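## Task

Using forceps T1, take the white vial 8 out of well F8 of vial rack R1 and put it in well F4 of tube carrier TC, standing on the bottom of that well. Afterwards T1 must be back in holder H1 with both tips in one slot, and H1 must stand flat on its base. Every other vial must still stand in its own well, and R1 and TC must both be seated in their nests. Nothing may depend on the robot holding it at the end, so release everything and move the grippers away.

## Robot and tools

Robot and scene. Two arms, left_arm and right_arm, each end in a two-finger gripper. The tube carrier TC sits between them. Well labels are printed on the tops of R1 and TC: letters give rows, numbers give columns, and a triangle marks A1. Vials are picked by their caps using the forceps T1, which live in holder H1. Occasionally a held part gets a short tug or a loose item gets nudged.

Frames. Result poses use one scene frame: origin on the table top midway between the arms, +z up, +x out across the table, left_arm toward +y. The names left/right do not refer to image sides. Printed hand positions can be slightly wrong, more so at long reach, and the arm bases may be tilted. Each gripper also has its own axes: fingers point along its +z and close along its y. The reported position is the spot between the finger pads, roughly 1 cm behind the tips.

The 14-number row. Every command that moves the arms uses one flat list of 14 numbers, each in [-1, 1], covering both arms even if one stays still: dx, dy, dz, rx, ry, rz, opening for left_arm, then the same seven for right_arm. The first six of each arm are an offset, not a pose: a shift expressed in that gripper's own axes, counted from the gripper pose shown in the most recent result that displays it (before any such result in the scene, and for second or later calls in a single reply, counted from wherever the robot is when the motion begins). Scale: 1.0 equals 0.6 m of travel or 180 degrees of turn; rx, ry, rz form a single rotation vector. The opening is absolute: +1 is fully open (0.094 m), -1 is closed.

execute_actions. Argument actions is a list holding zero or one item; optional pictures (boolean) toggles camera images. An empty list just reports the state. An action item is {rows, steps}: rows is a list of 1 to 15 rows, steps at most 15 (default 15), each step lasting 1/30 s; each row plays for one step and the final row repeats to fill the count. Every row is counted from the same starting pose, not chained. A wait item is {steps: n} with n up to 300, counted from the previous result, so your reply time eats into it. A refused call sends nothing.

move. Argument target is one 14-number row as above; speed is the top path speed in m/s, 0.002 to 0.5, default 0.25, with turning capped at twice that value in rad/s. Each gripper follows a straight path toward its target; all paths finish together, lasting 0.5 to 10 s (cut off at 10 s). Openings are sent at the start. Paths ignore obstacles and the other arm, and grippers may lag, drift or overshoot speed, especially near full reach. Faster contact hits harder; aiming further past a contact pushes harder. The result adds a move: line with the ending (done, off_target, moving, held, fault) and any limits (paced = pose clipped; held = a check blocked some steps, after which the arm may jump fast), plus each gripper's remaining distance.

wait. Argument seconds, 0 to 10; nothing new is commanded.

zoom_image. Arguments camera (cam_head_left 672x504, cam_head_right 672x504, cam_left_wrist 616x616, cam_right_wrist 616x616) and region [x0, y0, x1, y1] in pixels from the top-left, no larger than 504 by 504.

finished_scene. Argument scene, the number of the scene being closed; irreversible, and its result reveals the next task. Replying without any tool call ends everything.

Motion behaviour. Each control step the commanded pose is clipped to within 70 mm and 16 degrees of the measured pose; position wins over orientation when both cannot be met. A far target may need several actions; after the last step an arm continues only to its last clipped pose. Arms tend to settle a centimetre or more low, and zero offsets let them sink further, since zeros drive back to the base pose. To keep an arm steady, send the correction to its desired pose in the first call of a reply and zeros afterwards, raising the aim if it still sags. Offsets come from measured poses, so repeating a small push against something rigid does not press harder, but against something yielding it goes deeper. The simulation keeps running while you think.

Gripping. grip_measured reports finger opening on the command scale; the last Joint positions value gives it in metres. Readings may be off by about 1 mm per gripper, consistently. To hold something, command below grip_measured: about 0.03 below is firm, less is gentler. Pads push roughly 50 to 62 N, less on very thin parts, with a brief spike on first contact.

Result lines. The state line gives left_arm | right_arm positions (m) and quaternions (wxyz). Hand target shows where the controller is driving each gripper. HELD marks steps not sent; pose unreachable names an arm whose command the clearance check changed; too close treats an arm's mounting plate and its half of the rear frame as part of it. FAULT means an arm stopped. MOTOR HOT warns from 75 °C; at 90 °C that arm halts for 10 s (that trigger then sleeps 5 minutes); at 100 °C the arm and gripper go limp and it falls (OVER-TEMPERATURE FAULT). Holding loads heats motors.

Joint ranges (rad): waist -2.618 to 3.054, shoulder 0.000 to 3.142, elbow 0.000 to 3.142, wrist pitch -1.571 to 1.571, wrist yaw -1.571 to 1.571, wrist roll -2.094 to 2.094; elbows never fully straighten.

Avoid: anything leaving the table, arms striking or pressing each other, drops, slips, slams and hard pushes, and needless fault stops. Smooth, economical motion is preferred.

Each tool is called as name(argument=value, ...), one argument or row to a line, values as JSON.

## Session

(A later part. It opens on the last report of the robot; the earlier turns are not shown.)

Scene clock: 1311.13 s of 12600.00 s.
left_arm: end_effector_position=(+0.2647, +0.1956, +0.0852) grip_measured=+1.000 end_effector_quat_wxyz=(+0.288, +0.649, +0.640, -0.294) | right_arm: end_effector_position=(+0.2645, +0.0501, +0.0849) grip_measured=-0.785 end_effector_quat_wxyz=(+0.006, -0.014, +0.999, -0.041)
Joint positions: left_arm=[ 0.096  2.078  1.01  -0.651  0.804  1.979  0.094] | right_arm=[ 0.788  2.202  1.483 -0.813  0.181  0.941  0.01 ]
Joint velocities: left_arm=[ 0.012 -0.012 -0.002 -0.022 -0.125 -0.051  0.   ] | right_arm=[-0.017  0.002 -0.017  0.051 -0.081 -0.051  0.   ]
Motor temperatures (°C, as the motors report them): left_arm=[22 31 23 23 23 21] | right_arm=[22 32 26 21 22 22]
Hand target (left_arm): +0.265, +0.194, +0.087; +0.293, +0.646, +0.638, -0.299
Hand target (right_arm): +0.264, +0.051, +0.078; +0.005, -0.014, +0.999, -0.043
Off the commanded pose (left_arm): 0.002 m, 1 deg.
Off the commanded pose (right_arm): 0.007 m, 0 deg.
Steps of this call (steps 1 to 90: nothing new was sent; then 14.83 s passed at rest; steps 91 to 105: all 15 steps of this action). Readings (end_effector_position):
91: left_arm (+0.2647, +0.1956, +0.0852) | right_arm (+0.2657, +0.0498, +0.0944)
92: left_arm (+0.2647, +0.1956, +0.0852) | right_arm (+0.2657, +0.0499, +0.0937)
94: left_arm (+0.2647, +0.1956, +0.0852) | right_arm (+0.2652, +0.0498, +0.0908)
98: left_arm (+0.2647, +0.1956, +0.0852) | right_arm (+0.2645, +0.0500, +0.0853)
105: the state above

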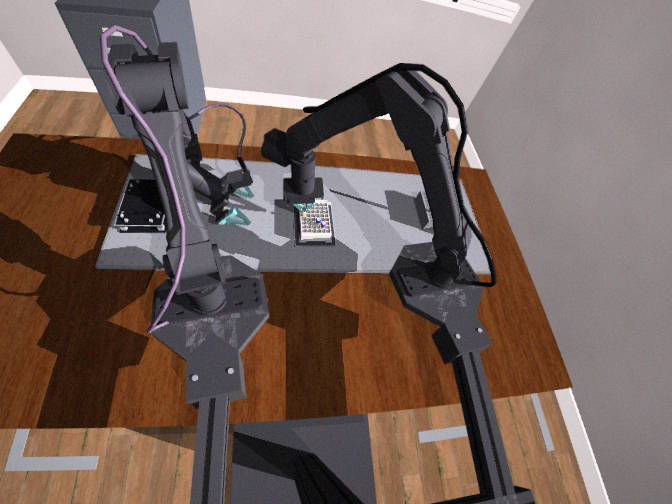

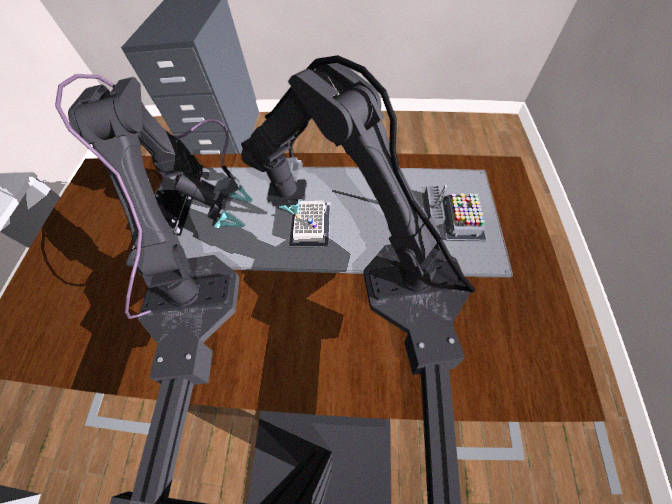

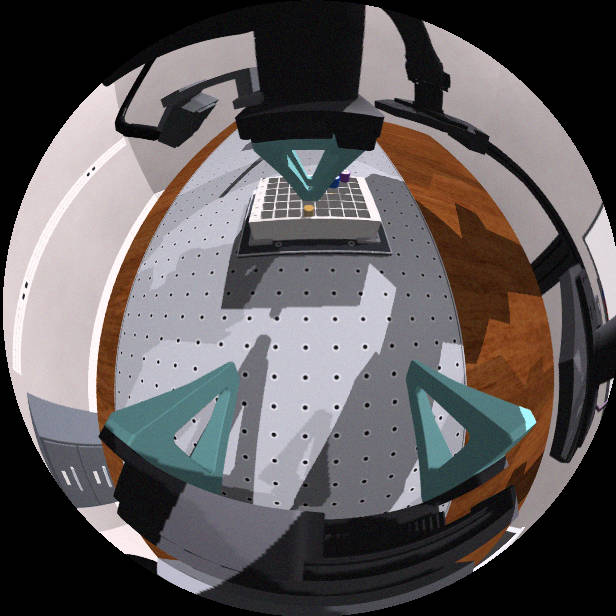

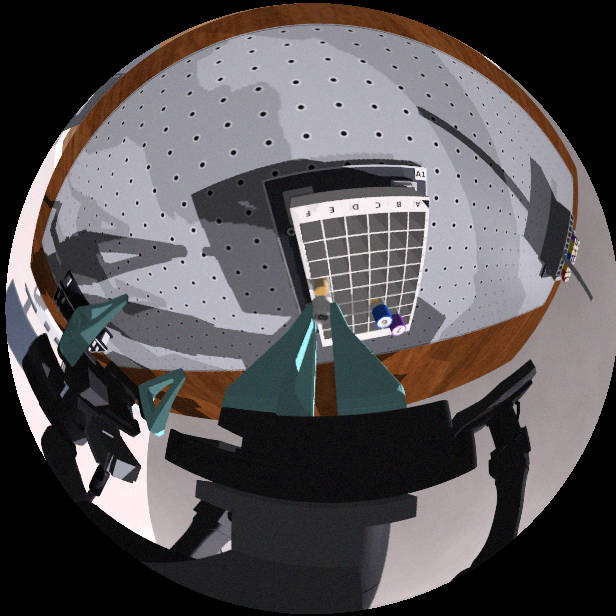

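execute_actions(
  actions=[
    {"rows": [
[-0.004,0,0,0,-0.005,0,1, -0.00291,-0.00277,0.02356,0.00405,0.00294,0.00322,-0.80],
[-0.004,0,0,0,-0.005,0,1, -0.00486,-0.00221,0.02356,0.00304,0.00221,0.00409,-0.80],
[-0.004,0,0,0,-0.005,0,1, -0.00619,-0.00135,0.02387,0.00215,0.00156,0.00461,-0.80],
[-0.004,0,0,0,-0.005,0,1, -0.00554,-0.00004,0.02418,0.00177,0.00129,0.00405,-0.80],
[-0.004,0,0,0,-0.005,0,1, -0.00454,0.00069,0.02418,0.00177,0.00129,0.00342,-0.80]
], "steps": 15},
  ],
)

zoom_image(
  camera="cam_left_wrist",
  region=[270, 160, 350, 240],
)

zoom_image(
  camera="cam_right_wrist",
  region=[280, 235, 370, 325],
)

Scene clock: 1331.67 s of 12600.00 s.
left_arm: end_effector_position=(+0.2647, +0.1956, +0.0852) grip_measured=+1.000 end_effector_quat_wxyz=(+0.288, +0.649, +0.640, -0.294) | right_arm: end_effector_position=(+0.2654, +0.0497, +0.0797) grip_measured=-0.785 end_effector_quat_wxyz=(+0.005, -0.012, +0.999, -0.042)
Joint positions: left_arm=[ 0.096  2.078  1.01  -0.651  0.804  1.979  0.094] | right_arm=[ 0.784  2.214  1.483 -0.802  0.181  0.941  0.01 ]
Joint velocities: left_arm=[-0.012 -0.007  0.012  0.066 -0.022 -0.022  0.   ] | right_arm=[ 0.002 -0.002 -0.017 -0.066 -0.007  0.081 -0.001]
Motor temperatures (°C, as the motors report them): left_arm=[22 31 23 23 23 21] | right_arm=[22 32 26 21 22 22]
Hand target (left_arm): +0.265, +0.194, +0.087; +0.293, +0.646, +0.638, -0.299
Hand target (right_arm): +0.267, +0.049, +0.070; +0.004, -0.008, +0.999, -0.044
Off the commanded pose (left_arm): 0.002 m, 1 deg.
Off the commanded pose (right_arm): 0.010 m, 0 deg.
Steps of this call (steps 1 to 90: nothing new was sent; then 17.03 s passed at rest; steps 91 to 105: all 15 steps of this action). Readings (end_effector_position):
91: left_arm (+0.2647, +0.1956, +0.0852) | right_arm (+0.2643, +0.0500, +0.0845)
92: left_arm (+0.2647, +0.1956, +0.0852) | right_arm (+0.2645, +0.0500, +0.0840)
94: left_arm (+0.2647, +0.1956, +0.0852) | right_arm (+0.2652, +0.0498, +0.0821)
98: left_arm (+0.2647, +0.1956, +0.0852) | right_arm (+0.2654, +0.0498, +0.0799)
105: the state above

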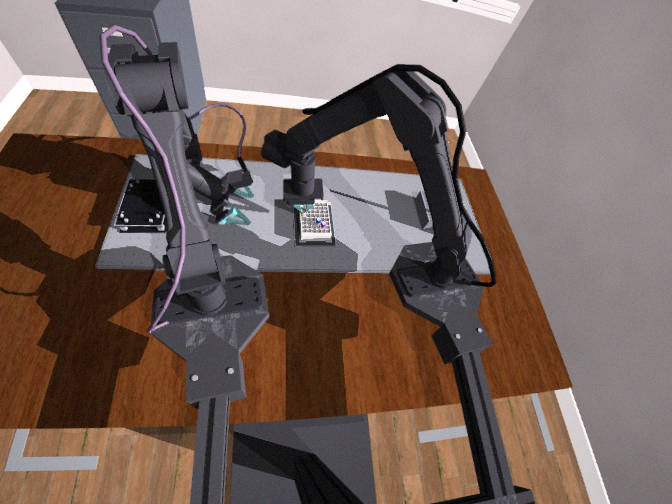

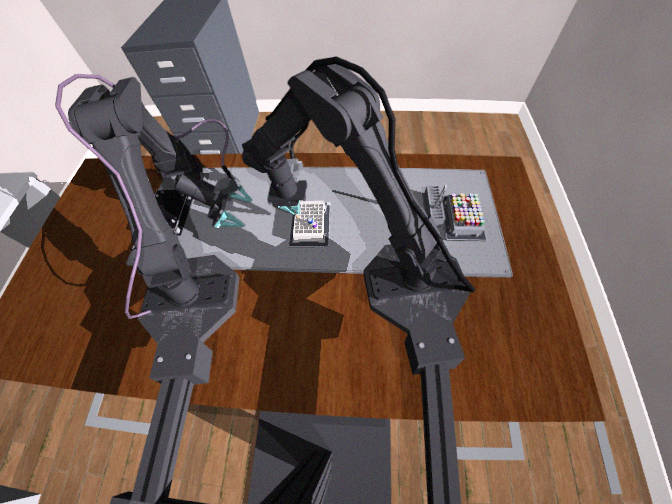

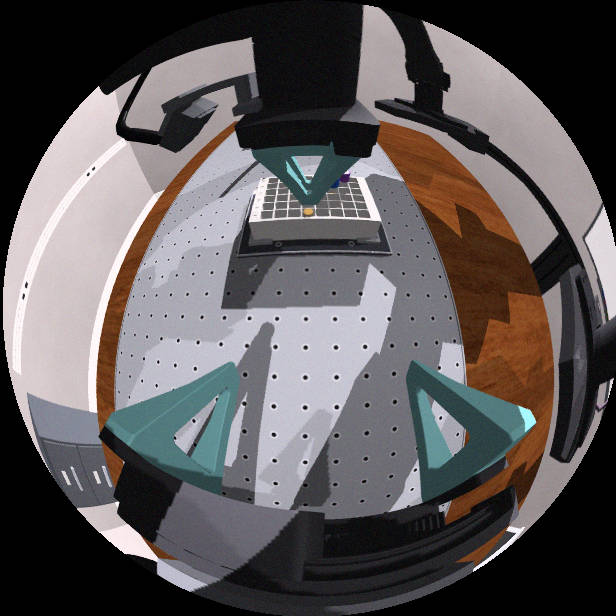

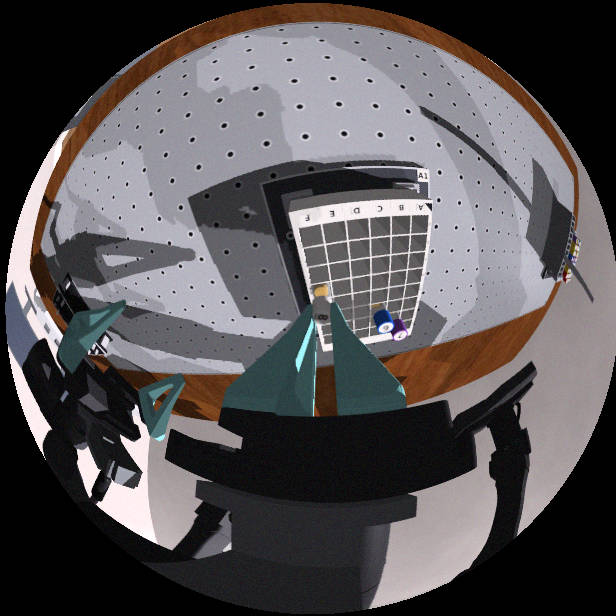

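Region (270, 160, 350, 240) of cam_left_wrist's 616x616 image, scaled by 6.300, with more detail than that image has.

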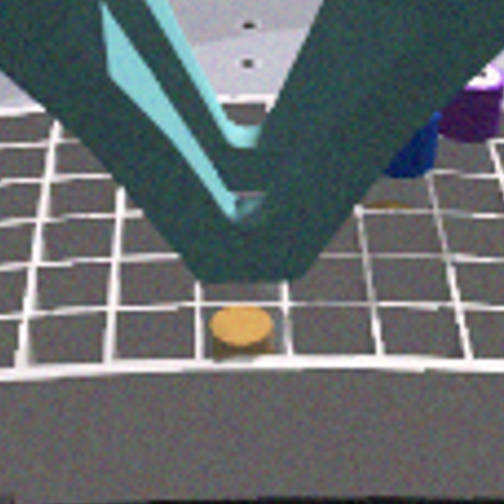

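Region (280, 235, 370, 325) of cam_right_wrist's 616x616 image, scaled by 5.600, with more detail than that image has.

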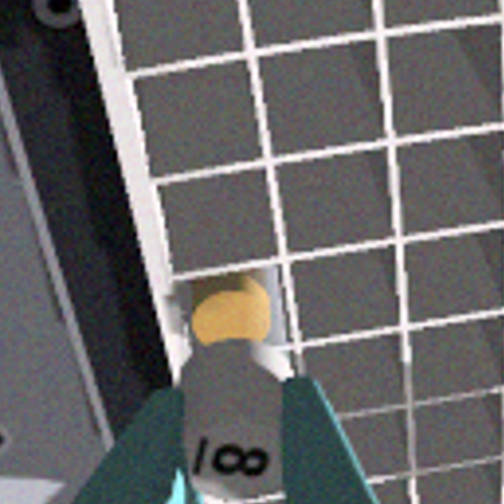

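execute_actions(
  actions=[
    {"rows": [
[-0.004,0,0,0,-0.005,0,1, 0.00571,-0.00093,0.02356,0.00633,0.0046,-0.00143,-0.80],
[-0.004,0,0,0,-0.005,0,1, 0.00571,-0.00093,0.02356,0.00633,0.0046,-0.00143,-0.80],
[-0.004,0,0,0,-0.005,0,1, 0.00315,0.00112,0.0186,0.00354,0.00258,-0.0008,-0.80],
[-0.004,0,0,0,-0.005,0,1, 0.00211,0.00201,0.01674,0.0024,0.00175,-0.00054,-0.80]
], "steps": 12},
  ],
)

zoom_image(
  camera="cam_left_wrist",
  region=[270, 160, 350, 240],
)

zoom_image(
  camera="cam_right_wrist",
  region=[280, 235, 370, 325],
)

Scene clock: 1355.40 s of 12600.00 s.
left_arm: end_effector_position=(+0.2647, +0.1956, +0.0852) grip_measured=+1.000 end_effector_quat_wxyz=(+0.288, +0.649, +0.640, -0.294) | right_arm: end_effector_position=(+0.2650, +0.0495, +0.0782) grip_measured=-0.785 end_effector_quat_wxyz=(+0.005, -0.012, +0.999, -0.043)
Joint positions: left_arm=[ 0.096  2.078  1.01  -0.651  0.804  1.979  0.094] | right_arm=[ 0.784  2.219  1.483 -0.8    0.181  0.941  0.01 ]
Joint velocities: left_arm=[-0.007  0.017 -0.002 -0.007 -0.051  0.007  0.   ] | right_arm=[ 0.002  0.007 -0.012  0.051  0.007  0.051 -0.   ]
Motor temperatures (°C, as the motors report them): left_arm=[22 31 23 23 23 21] | right_arm=[22 32 26 21 22 22]
Hand target (left_arm): +0.265, +0.194, +0.087; +0.293, +0.646, +0.638, -0.299
Hand target (right_arm): +0.264, +0.050, +0.070; +0.003, -0.013, +0.999, -0.046
Off the commanded pose (left_arm): 0.002 m, 1 deg.
Off the commanded pose (right_arm): 0.009 m, 0 deg.
Steps of this call (steps 1 to 90: nothing new was sent; then 20.33 s passed at rest; steps 91 to 102: all 12 steps of this action). Readings (end_effector_position):
91: left_arm (+0.2647, +0.1956, +0.0852) | right_arm (+0.2653, +0.0496, +0.0795)
92: left_arm (+0.2647, +0.1956, +0.0852) | right_arm (+0.2651, +0.0495, +0.0790)
94: left_arm (+0.2647, +0.1956, +0.0852) | right_arm (+0.2650, +0.0495, +0.0782)
98: left_arm (+0.2647, +0.1956, +0.0852) | right_arm (+0.2650, +0.0495, +0.0782)
102: the state above

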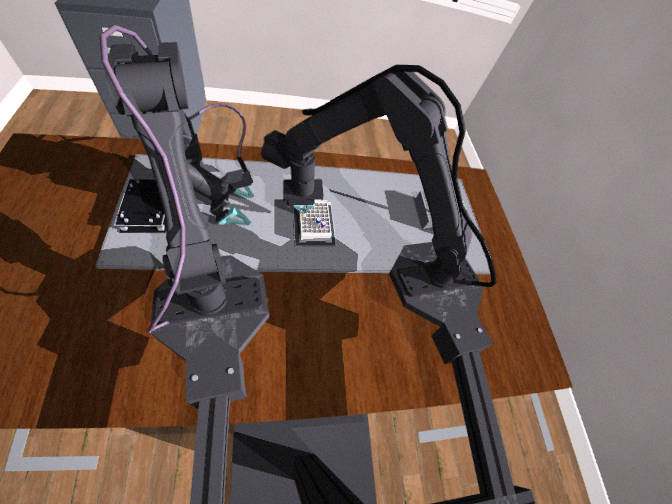

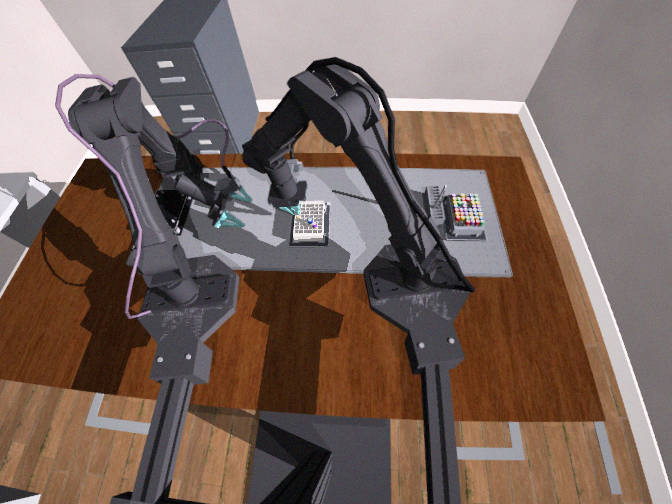

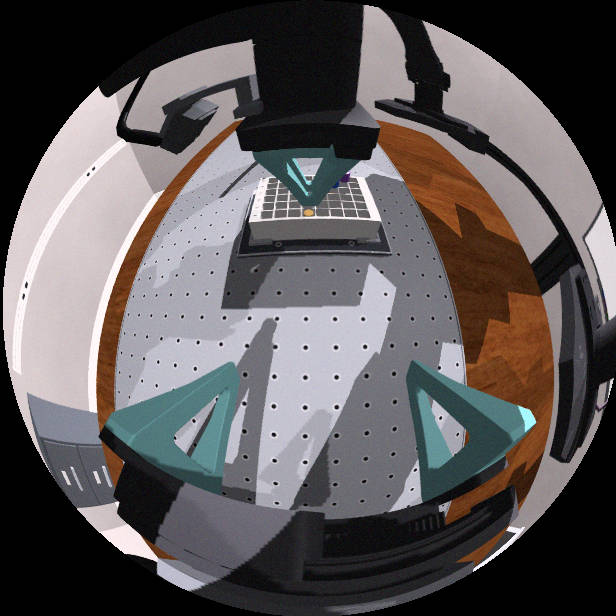

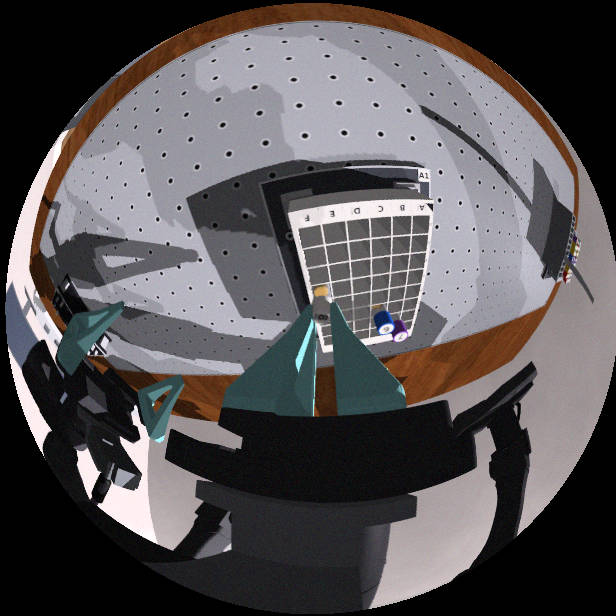

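Region (270, 160, 350, 240) of cam_left_wrist's 616x616 image, scaled by 6.300, with more detail than that image has.

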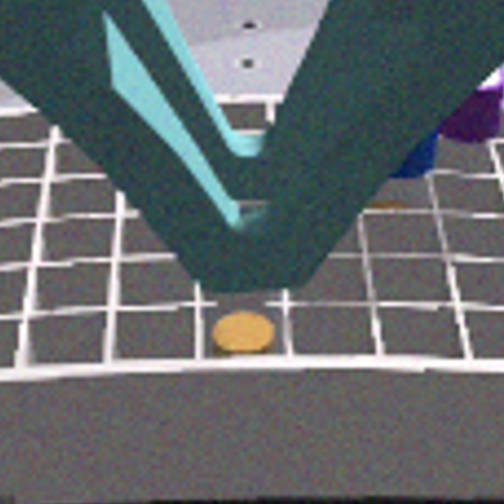

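Region (280, 235, 370, 325) of cam_right_wrist's 616x616 image, scaled by 5.600, with more detail than that image has.

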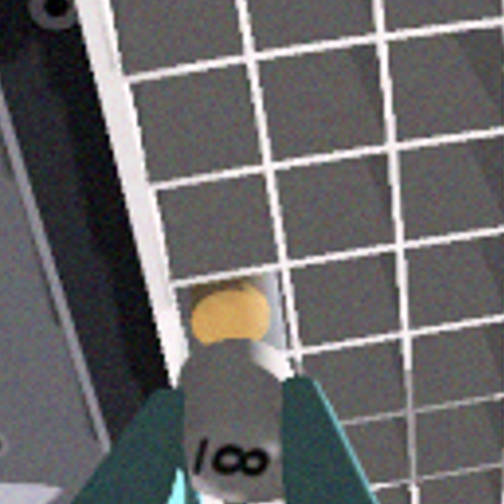

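execute_actions(
  actions=[
    {"rows": [
[-0.004,0,0,0,-0.005,0,1, 0.0,0.0,0.0,0.0,0.0,0.0,-0.80],
[-0.004,0,0,0,-0.005,0,1, 0.0,0.0,0.0,0.0,0.0,0.0,-0.79],
[-0.004,0,0,0,-0.005,0,1, 0.0,0.0,0.0,0.0,0.0,0.0,-0.78],
[-0.004,0,0,0,-0.005,0,1, 0.0,0.0,0.0,0.0,0.0,0.0,-0.77],
[-0.004,0,0,0,-0.005,0,1, 0.0,0.0,0.0,0.0,0.0,0.0,-0.755],
[-0.004,0,0,0,-0.005,0,1, 0.0,0.0,0.0,0.0,0.0,0.0,-0.74],
[-0.004,0,0,0,-0.005,0,1, 0.0,0.0,0.0,0.0,0.0,0.0,-0.72],
[-0.004,0,0,0,-0.005,0,1, 0.0,0.0,0.0,0.0,0.0,0.0,-0.69],
[-0.004,0,0,0,-0.005,0,1, 0.0,0.0,0.0,0.0,0.0,0.0,-0.66],
[-0.004,0,0,0,-0.005,0,1, 0.0,0.0,0.0,0.0,0.0,0.0,-0.62]
], "steps": 15},
  ],
)

zoom_image(
  camera="cam_left_wrist",
  region=[270, 160, 350, 240],
)

zoom_image(
  camera="cam_right_wrist",
  region=[280, 255, 370, 345],
)

Scene clock: 1380.50 s of 12600.00 s.
left_arm: end_effector_position=(+0.2647, +0.1956, +0.0852) grip_measured=+1.000 end_effector_quat_wxyz=(+0.288, +0.649, +0.640, -0.294) | right_arm: end_effector_position=(+0.2650, +0.0496, +0.0782) grip_measured=-0.623 end_effector_quat_wxyz=(+0.005, -0.012, +0.999, -0.043)
Joint positions: left_arm=[ 0.096  2.078  1.01  -0.651  0.804  1.979  0.094] | right_arm=[ 0.784  2.219  1.483 -0.8    0.181  0.941  0.018]
Joint velocities: left_arm=[-0.002 -0.012 -0.007  0.007 -0.051 -0.037  0.   ] | right_arm=[ 0.007 -0.007 -0.002  0.022  0.022 -0.022 -0.   ]
Motor temperatures (°C, as the motors report them): left_arm=[22 31 23 23 23 21] | right_arm=[22 32 26 21 22 22]
Hand target (left_arm): +0.265, +0.194, +0.087; +0.293, +0.646, +0.638, -0.299
Hand target (right_arm): +0.265, +0.050, +0.078; +0.005, -0.012, +0.999, -0.043
Off the commanded pose (left_arm): 0.002 m, 1 deg.
Off the commanded pose (right_arm): 0.000 m, 0 deg.
Steps of this call (steps 1 to 90: nothing new was sent; then 21.60 s passed at rest; steps 91 to 105: all 15 steps of this action). Readings (end_effector_position):
91: left_arm (+0.2647, +0.1956, +0.0852) | right_arm (+0.2650, +0.0495, +0.0782)
92: left_arm (+0.2647, +0.1956, +0.0852) | right_arm (+0.2650, +0.0495, +0.0782)
94: left_arm (+0.2647, +0.1956, +0.0852) | right_arm (+0.2650, +0.0495, +0.0782)
98: left_arm (+0.2647, +0.1956, +0.0852) | right_arm (+0.2650, +0.0495, +0.0782)
105: the state above

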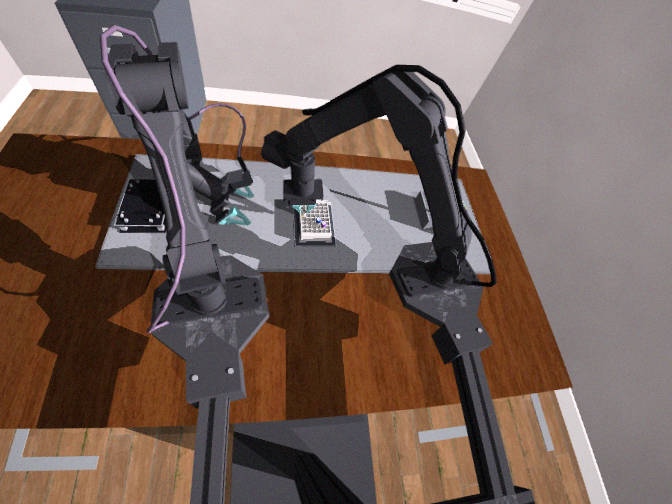

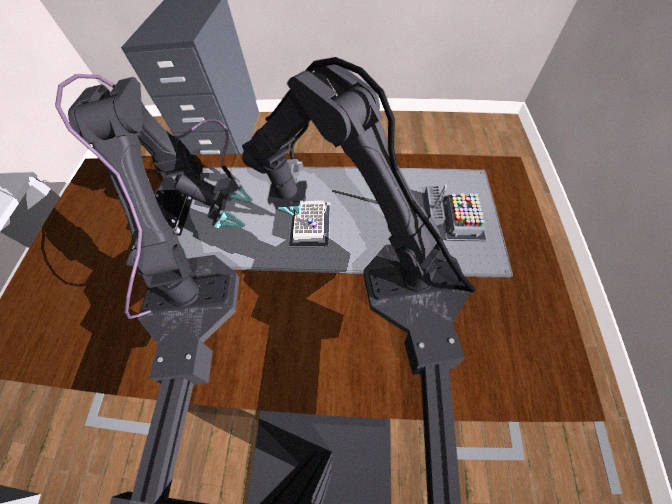

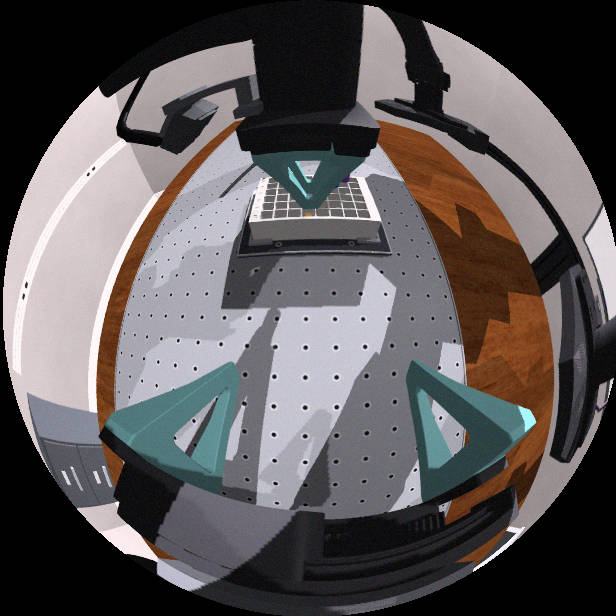

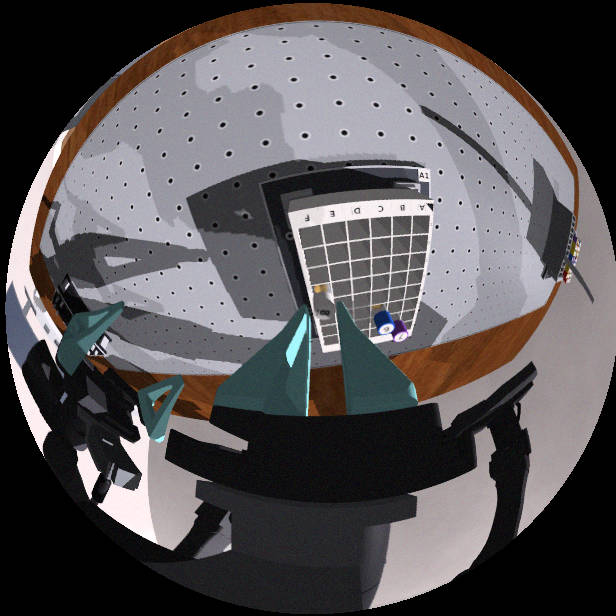

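Region (270, 160, 350, 240) of cam_left_wrist's 616x616 image, scaled by 6.300, with more detail than that image has.

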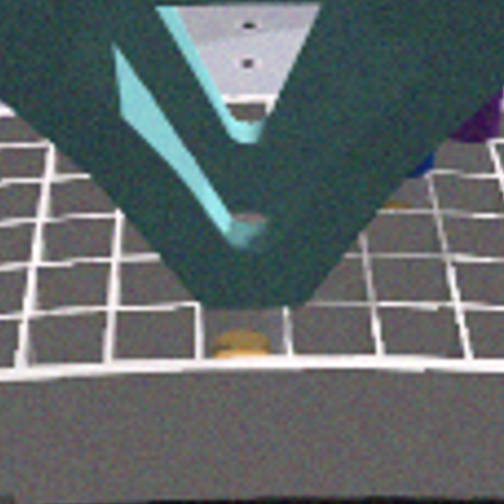

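Region (280, 255, 370, 345) of cam_right_wrist's 616x616 image, scaled by 5.600, with more detail than that image has.

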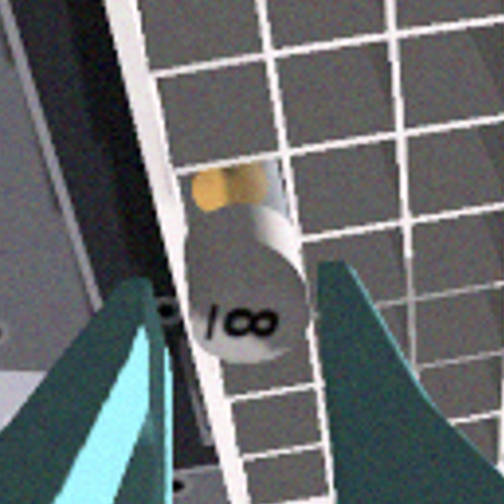

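execute_actions(
  actions=[
    {"rows": [
[-0.004,0,0,0,-0.005,0,1, 0.0,0.0,0.0,0.0,0.0,0.0,-0.5],
[-0.004,0,0,0,-0.005,0,1, 0.0,0.0,0.0,0.0,0.0,0.0,-0.4],
[-0.004,0,0,0,-0.005,0,1, 0.0,0.0,0.0,0.0,0.0,0.0,-0.3]
], "steps": 8},
  ],
  pictures=false,
)

move(
  target=[-0.004,0,0,0,-0.005,0,1, 0.0,0.0,-0.15,0.0,0.0,0.0,-0.3],
  speed=0.08,
)

zoom_image(
  camera="cam_left_wrist",
  region=[230, 140, 400, 270],
)

Scene clock: 1398.63 s of 12600.00 s.
left_arm: end_effector_position=(+0.2647, +0.1956, +0.0852) grip_measured=+1.000 end_effector_quat_wxyz=(+0.288, +0.649, +0.640, -0.294) | right_arm: end_effector_position=(+0.2650, +0.0496, +0.0782) grip_measured=-0.303 end_effector_quat_wxyz=(+0.005, -0.012, +0.999, -0.043)
Joint positions: left_arm=[ 0.096  2.078  1.01  -0.651  0.804  1.979  0.094] | right_arm=[ 0.784  2.219  1.483 -0.8    0.181  0.941  0.033]
Joint velocities: left_arm=[ 0.002  0.012  0.002 -0.007 -0.081  0.037  0.   ] | right_arm=[ 0.007  0.007 -0.007 -0.095 -0.081  0.022 -0.001]
Motor temperatures (°C, as the motors report them): left_arm=[22 31 23 23 23 21] | right_arm=[22 33 26 21 22 22]
Hand target (left_arm): +0.265, +0.194, +0.087; +0.293, +0.646, +0.638, -0.299
Hand target (right_arm): +0.265, +0.050, +0.078; +0.005, -0.012, +0.999, -0.043
Off the commanded pose (left_arm): 0.002 m, 1 deg.
Off the commanded pose (right_arm): 0.000 m, 0 deg.
Steps of this call (steps 1 to 90: nothing new was sent; then 14.87 s passed at rest; steps 91 to 98: all 8 steps of this action). Readings (end_effector_position):
91: left_arm (+0.2647, +0.1956, +0.0852) | right_arm (+0.2650, +0.0496, +0.0782)
92: left_arm (+0.2647, +0.1956, +0.0852) | right_arm (+0.2650, +0.0496, +0.0782)
94: left_arm (+0.2647, +0.1956, +0.0852) | right_arm (+0.2650, +0.0496, +0.0782)
98: the state above

Scene clock: 1400.53 s of 12600.00 s.
left_arm: end_effector_position=(+0.2643, +0.1962, +0.0846) grip_measured=+1.000 end_effector_quat_wxyz=(+0.286, +0.650, +0.640, -0.294) | right_arm: end_effector_position=(+0.2642, +0.0508, +0.1552) grip_measured=-0.303 end_effector_quat_wxyz=(-0.003, -0.011, +0.999, -0.053)
Joint positions: left_arm=[ 0.096  2.078  1.01  -0.651  0.799  1.979  0.094] | right_arm=[ 0.811  2.111  1.632 -1.087  0.18   0.973  0.033]
Joint velocities: left_arm=[ 0.012 -0.002 -0.002 -0.037 -0.022  0.022  0.   ] | right_arm=[ 0.007 -0.007 -0.007  0.007 -0.022 -0.022  0.   ]
Motor temperatures (°C, as the motors report them): left_arm=[22 31 23 23 23 21] | right_arm=[22 33 26 21 22 22]
Hand target (left_arm): +0.265, +0.194, +0.087; +0.293, +0.646, +0.638, -0.299
Hand target (right_arm): +0.265, +0.058, +0.168; +0.004, -0.012, +0.999, -0.043
Off the commanded pose (left_arm): 0.003 m, 1 deg.
Off the commanded pose (right_arm): 0.014 m, 1 deg.
move: off_target (right_arm)

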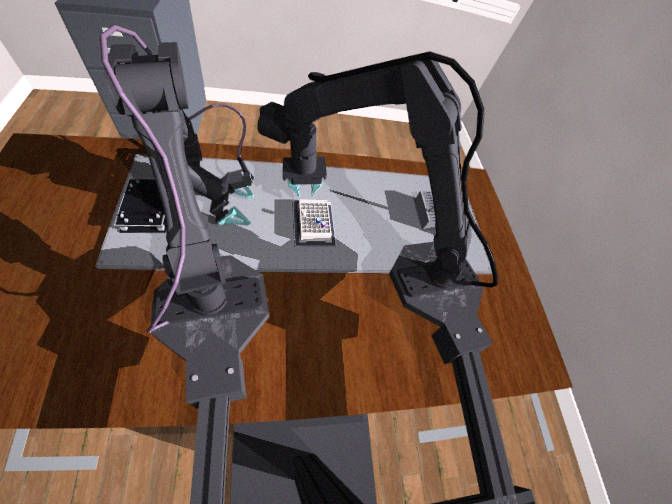

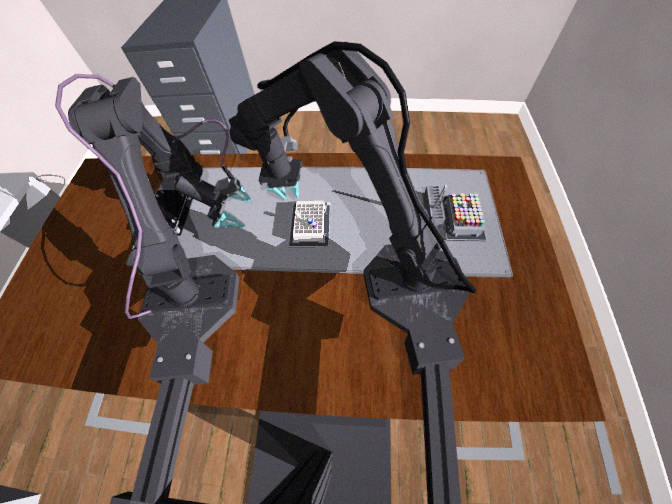

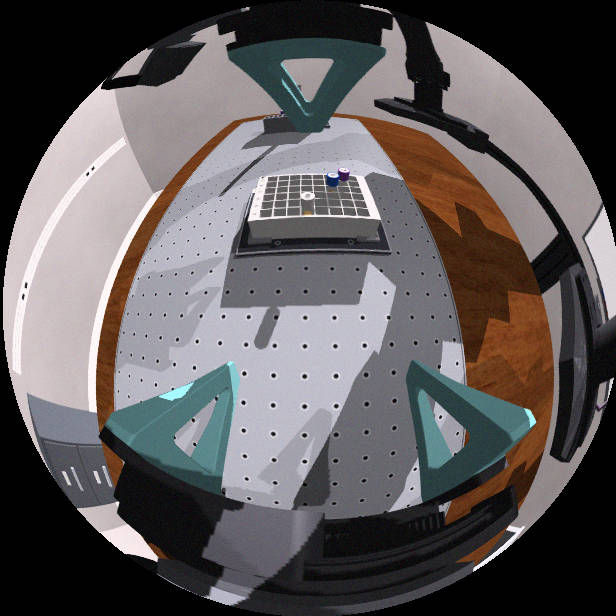

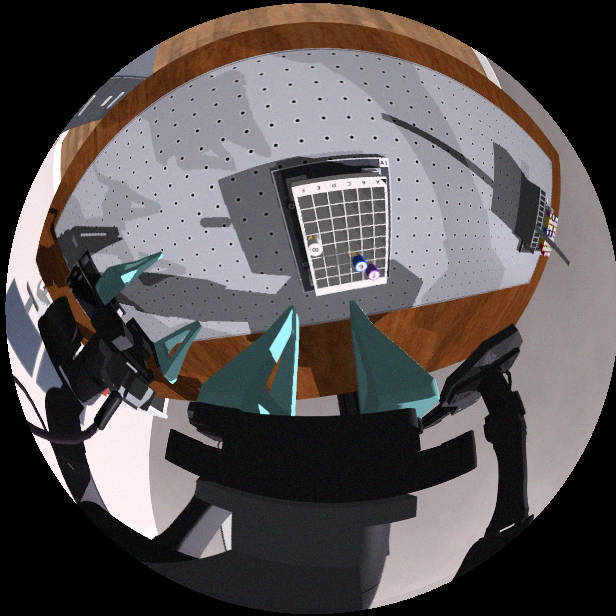

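Region (230, 140, 400, 270) of cam_left_wrist's 616x616 image, scaled by 2.965, with more detail than that image has; it fills the top 385 rows of this view, and the rest is white.

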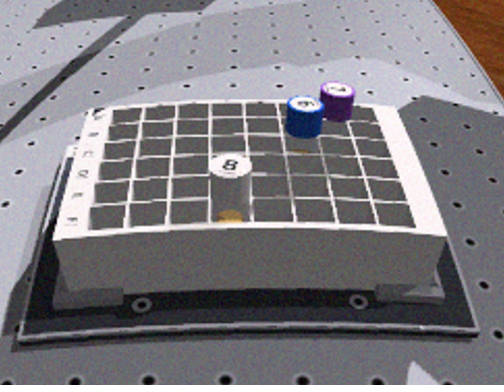

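zoom_image(
  camera="cam_right_wrist",
  region=[260, 150, 410, 300],
)

zoom_image(
  camera="cam_head_right",
  region=[400, 165, 510, 255],
)

Region (260, 150, 410, 300) of cam_right_wrist's 616x616 image, scaled by 3.360, with more detail than that image has.

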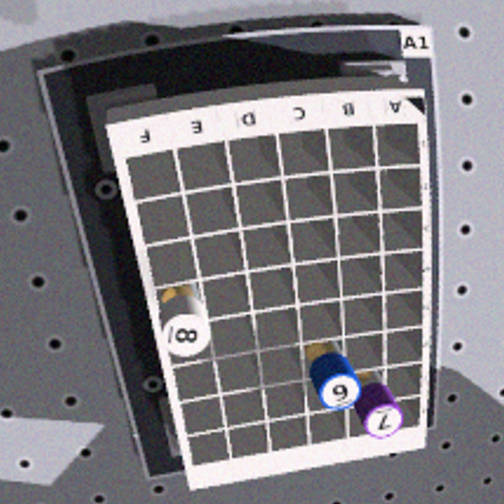

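Region (400, 165, 510, 255) of cam_head_right's 672x504 image, scaled by 4.582, with more detail than that image has; it fills the top 412 rows of this view, and the rest is white.

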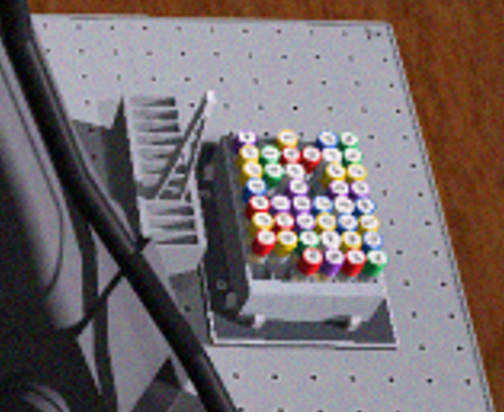

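The vial is standing in F4, the forceps are still in their holder, and both arms are clear.

finished_scene(
  scene=2,
)

The scene is finished: the task was done.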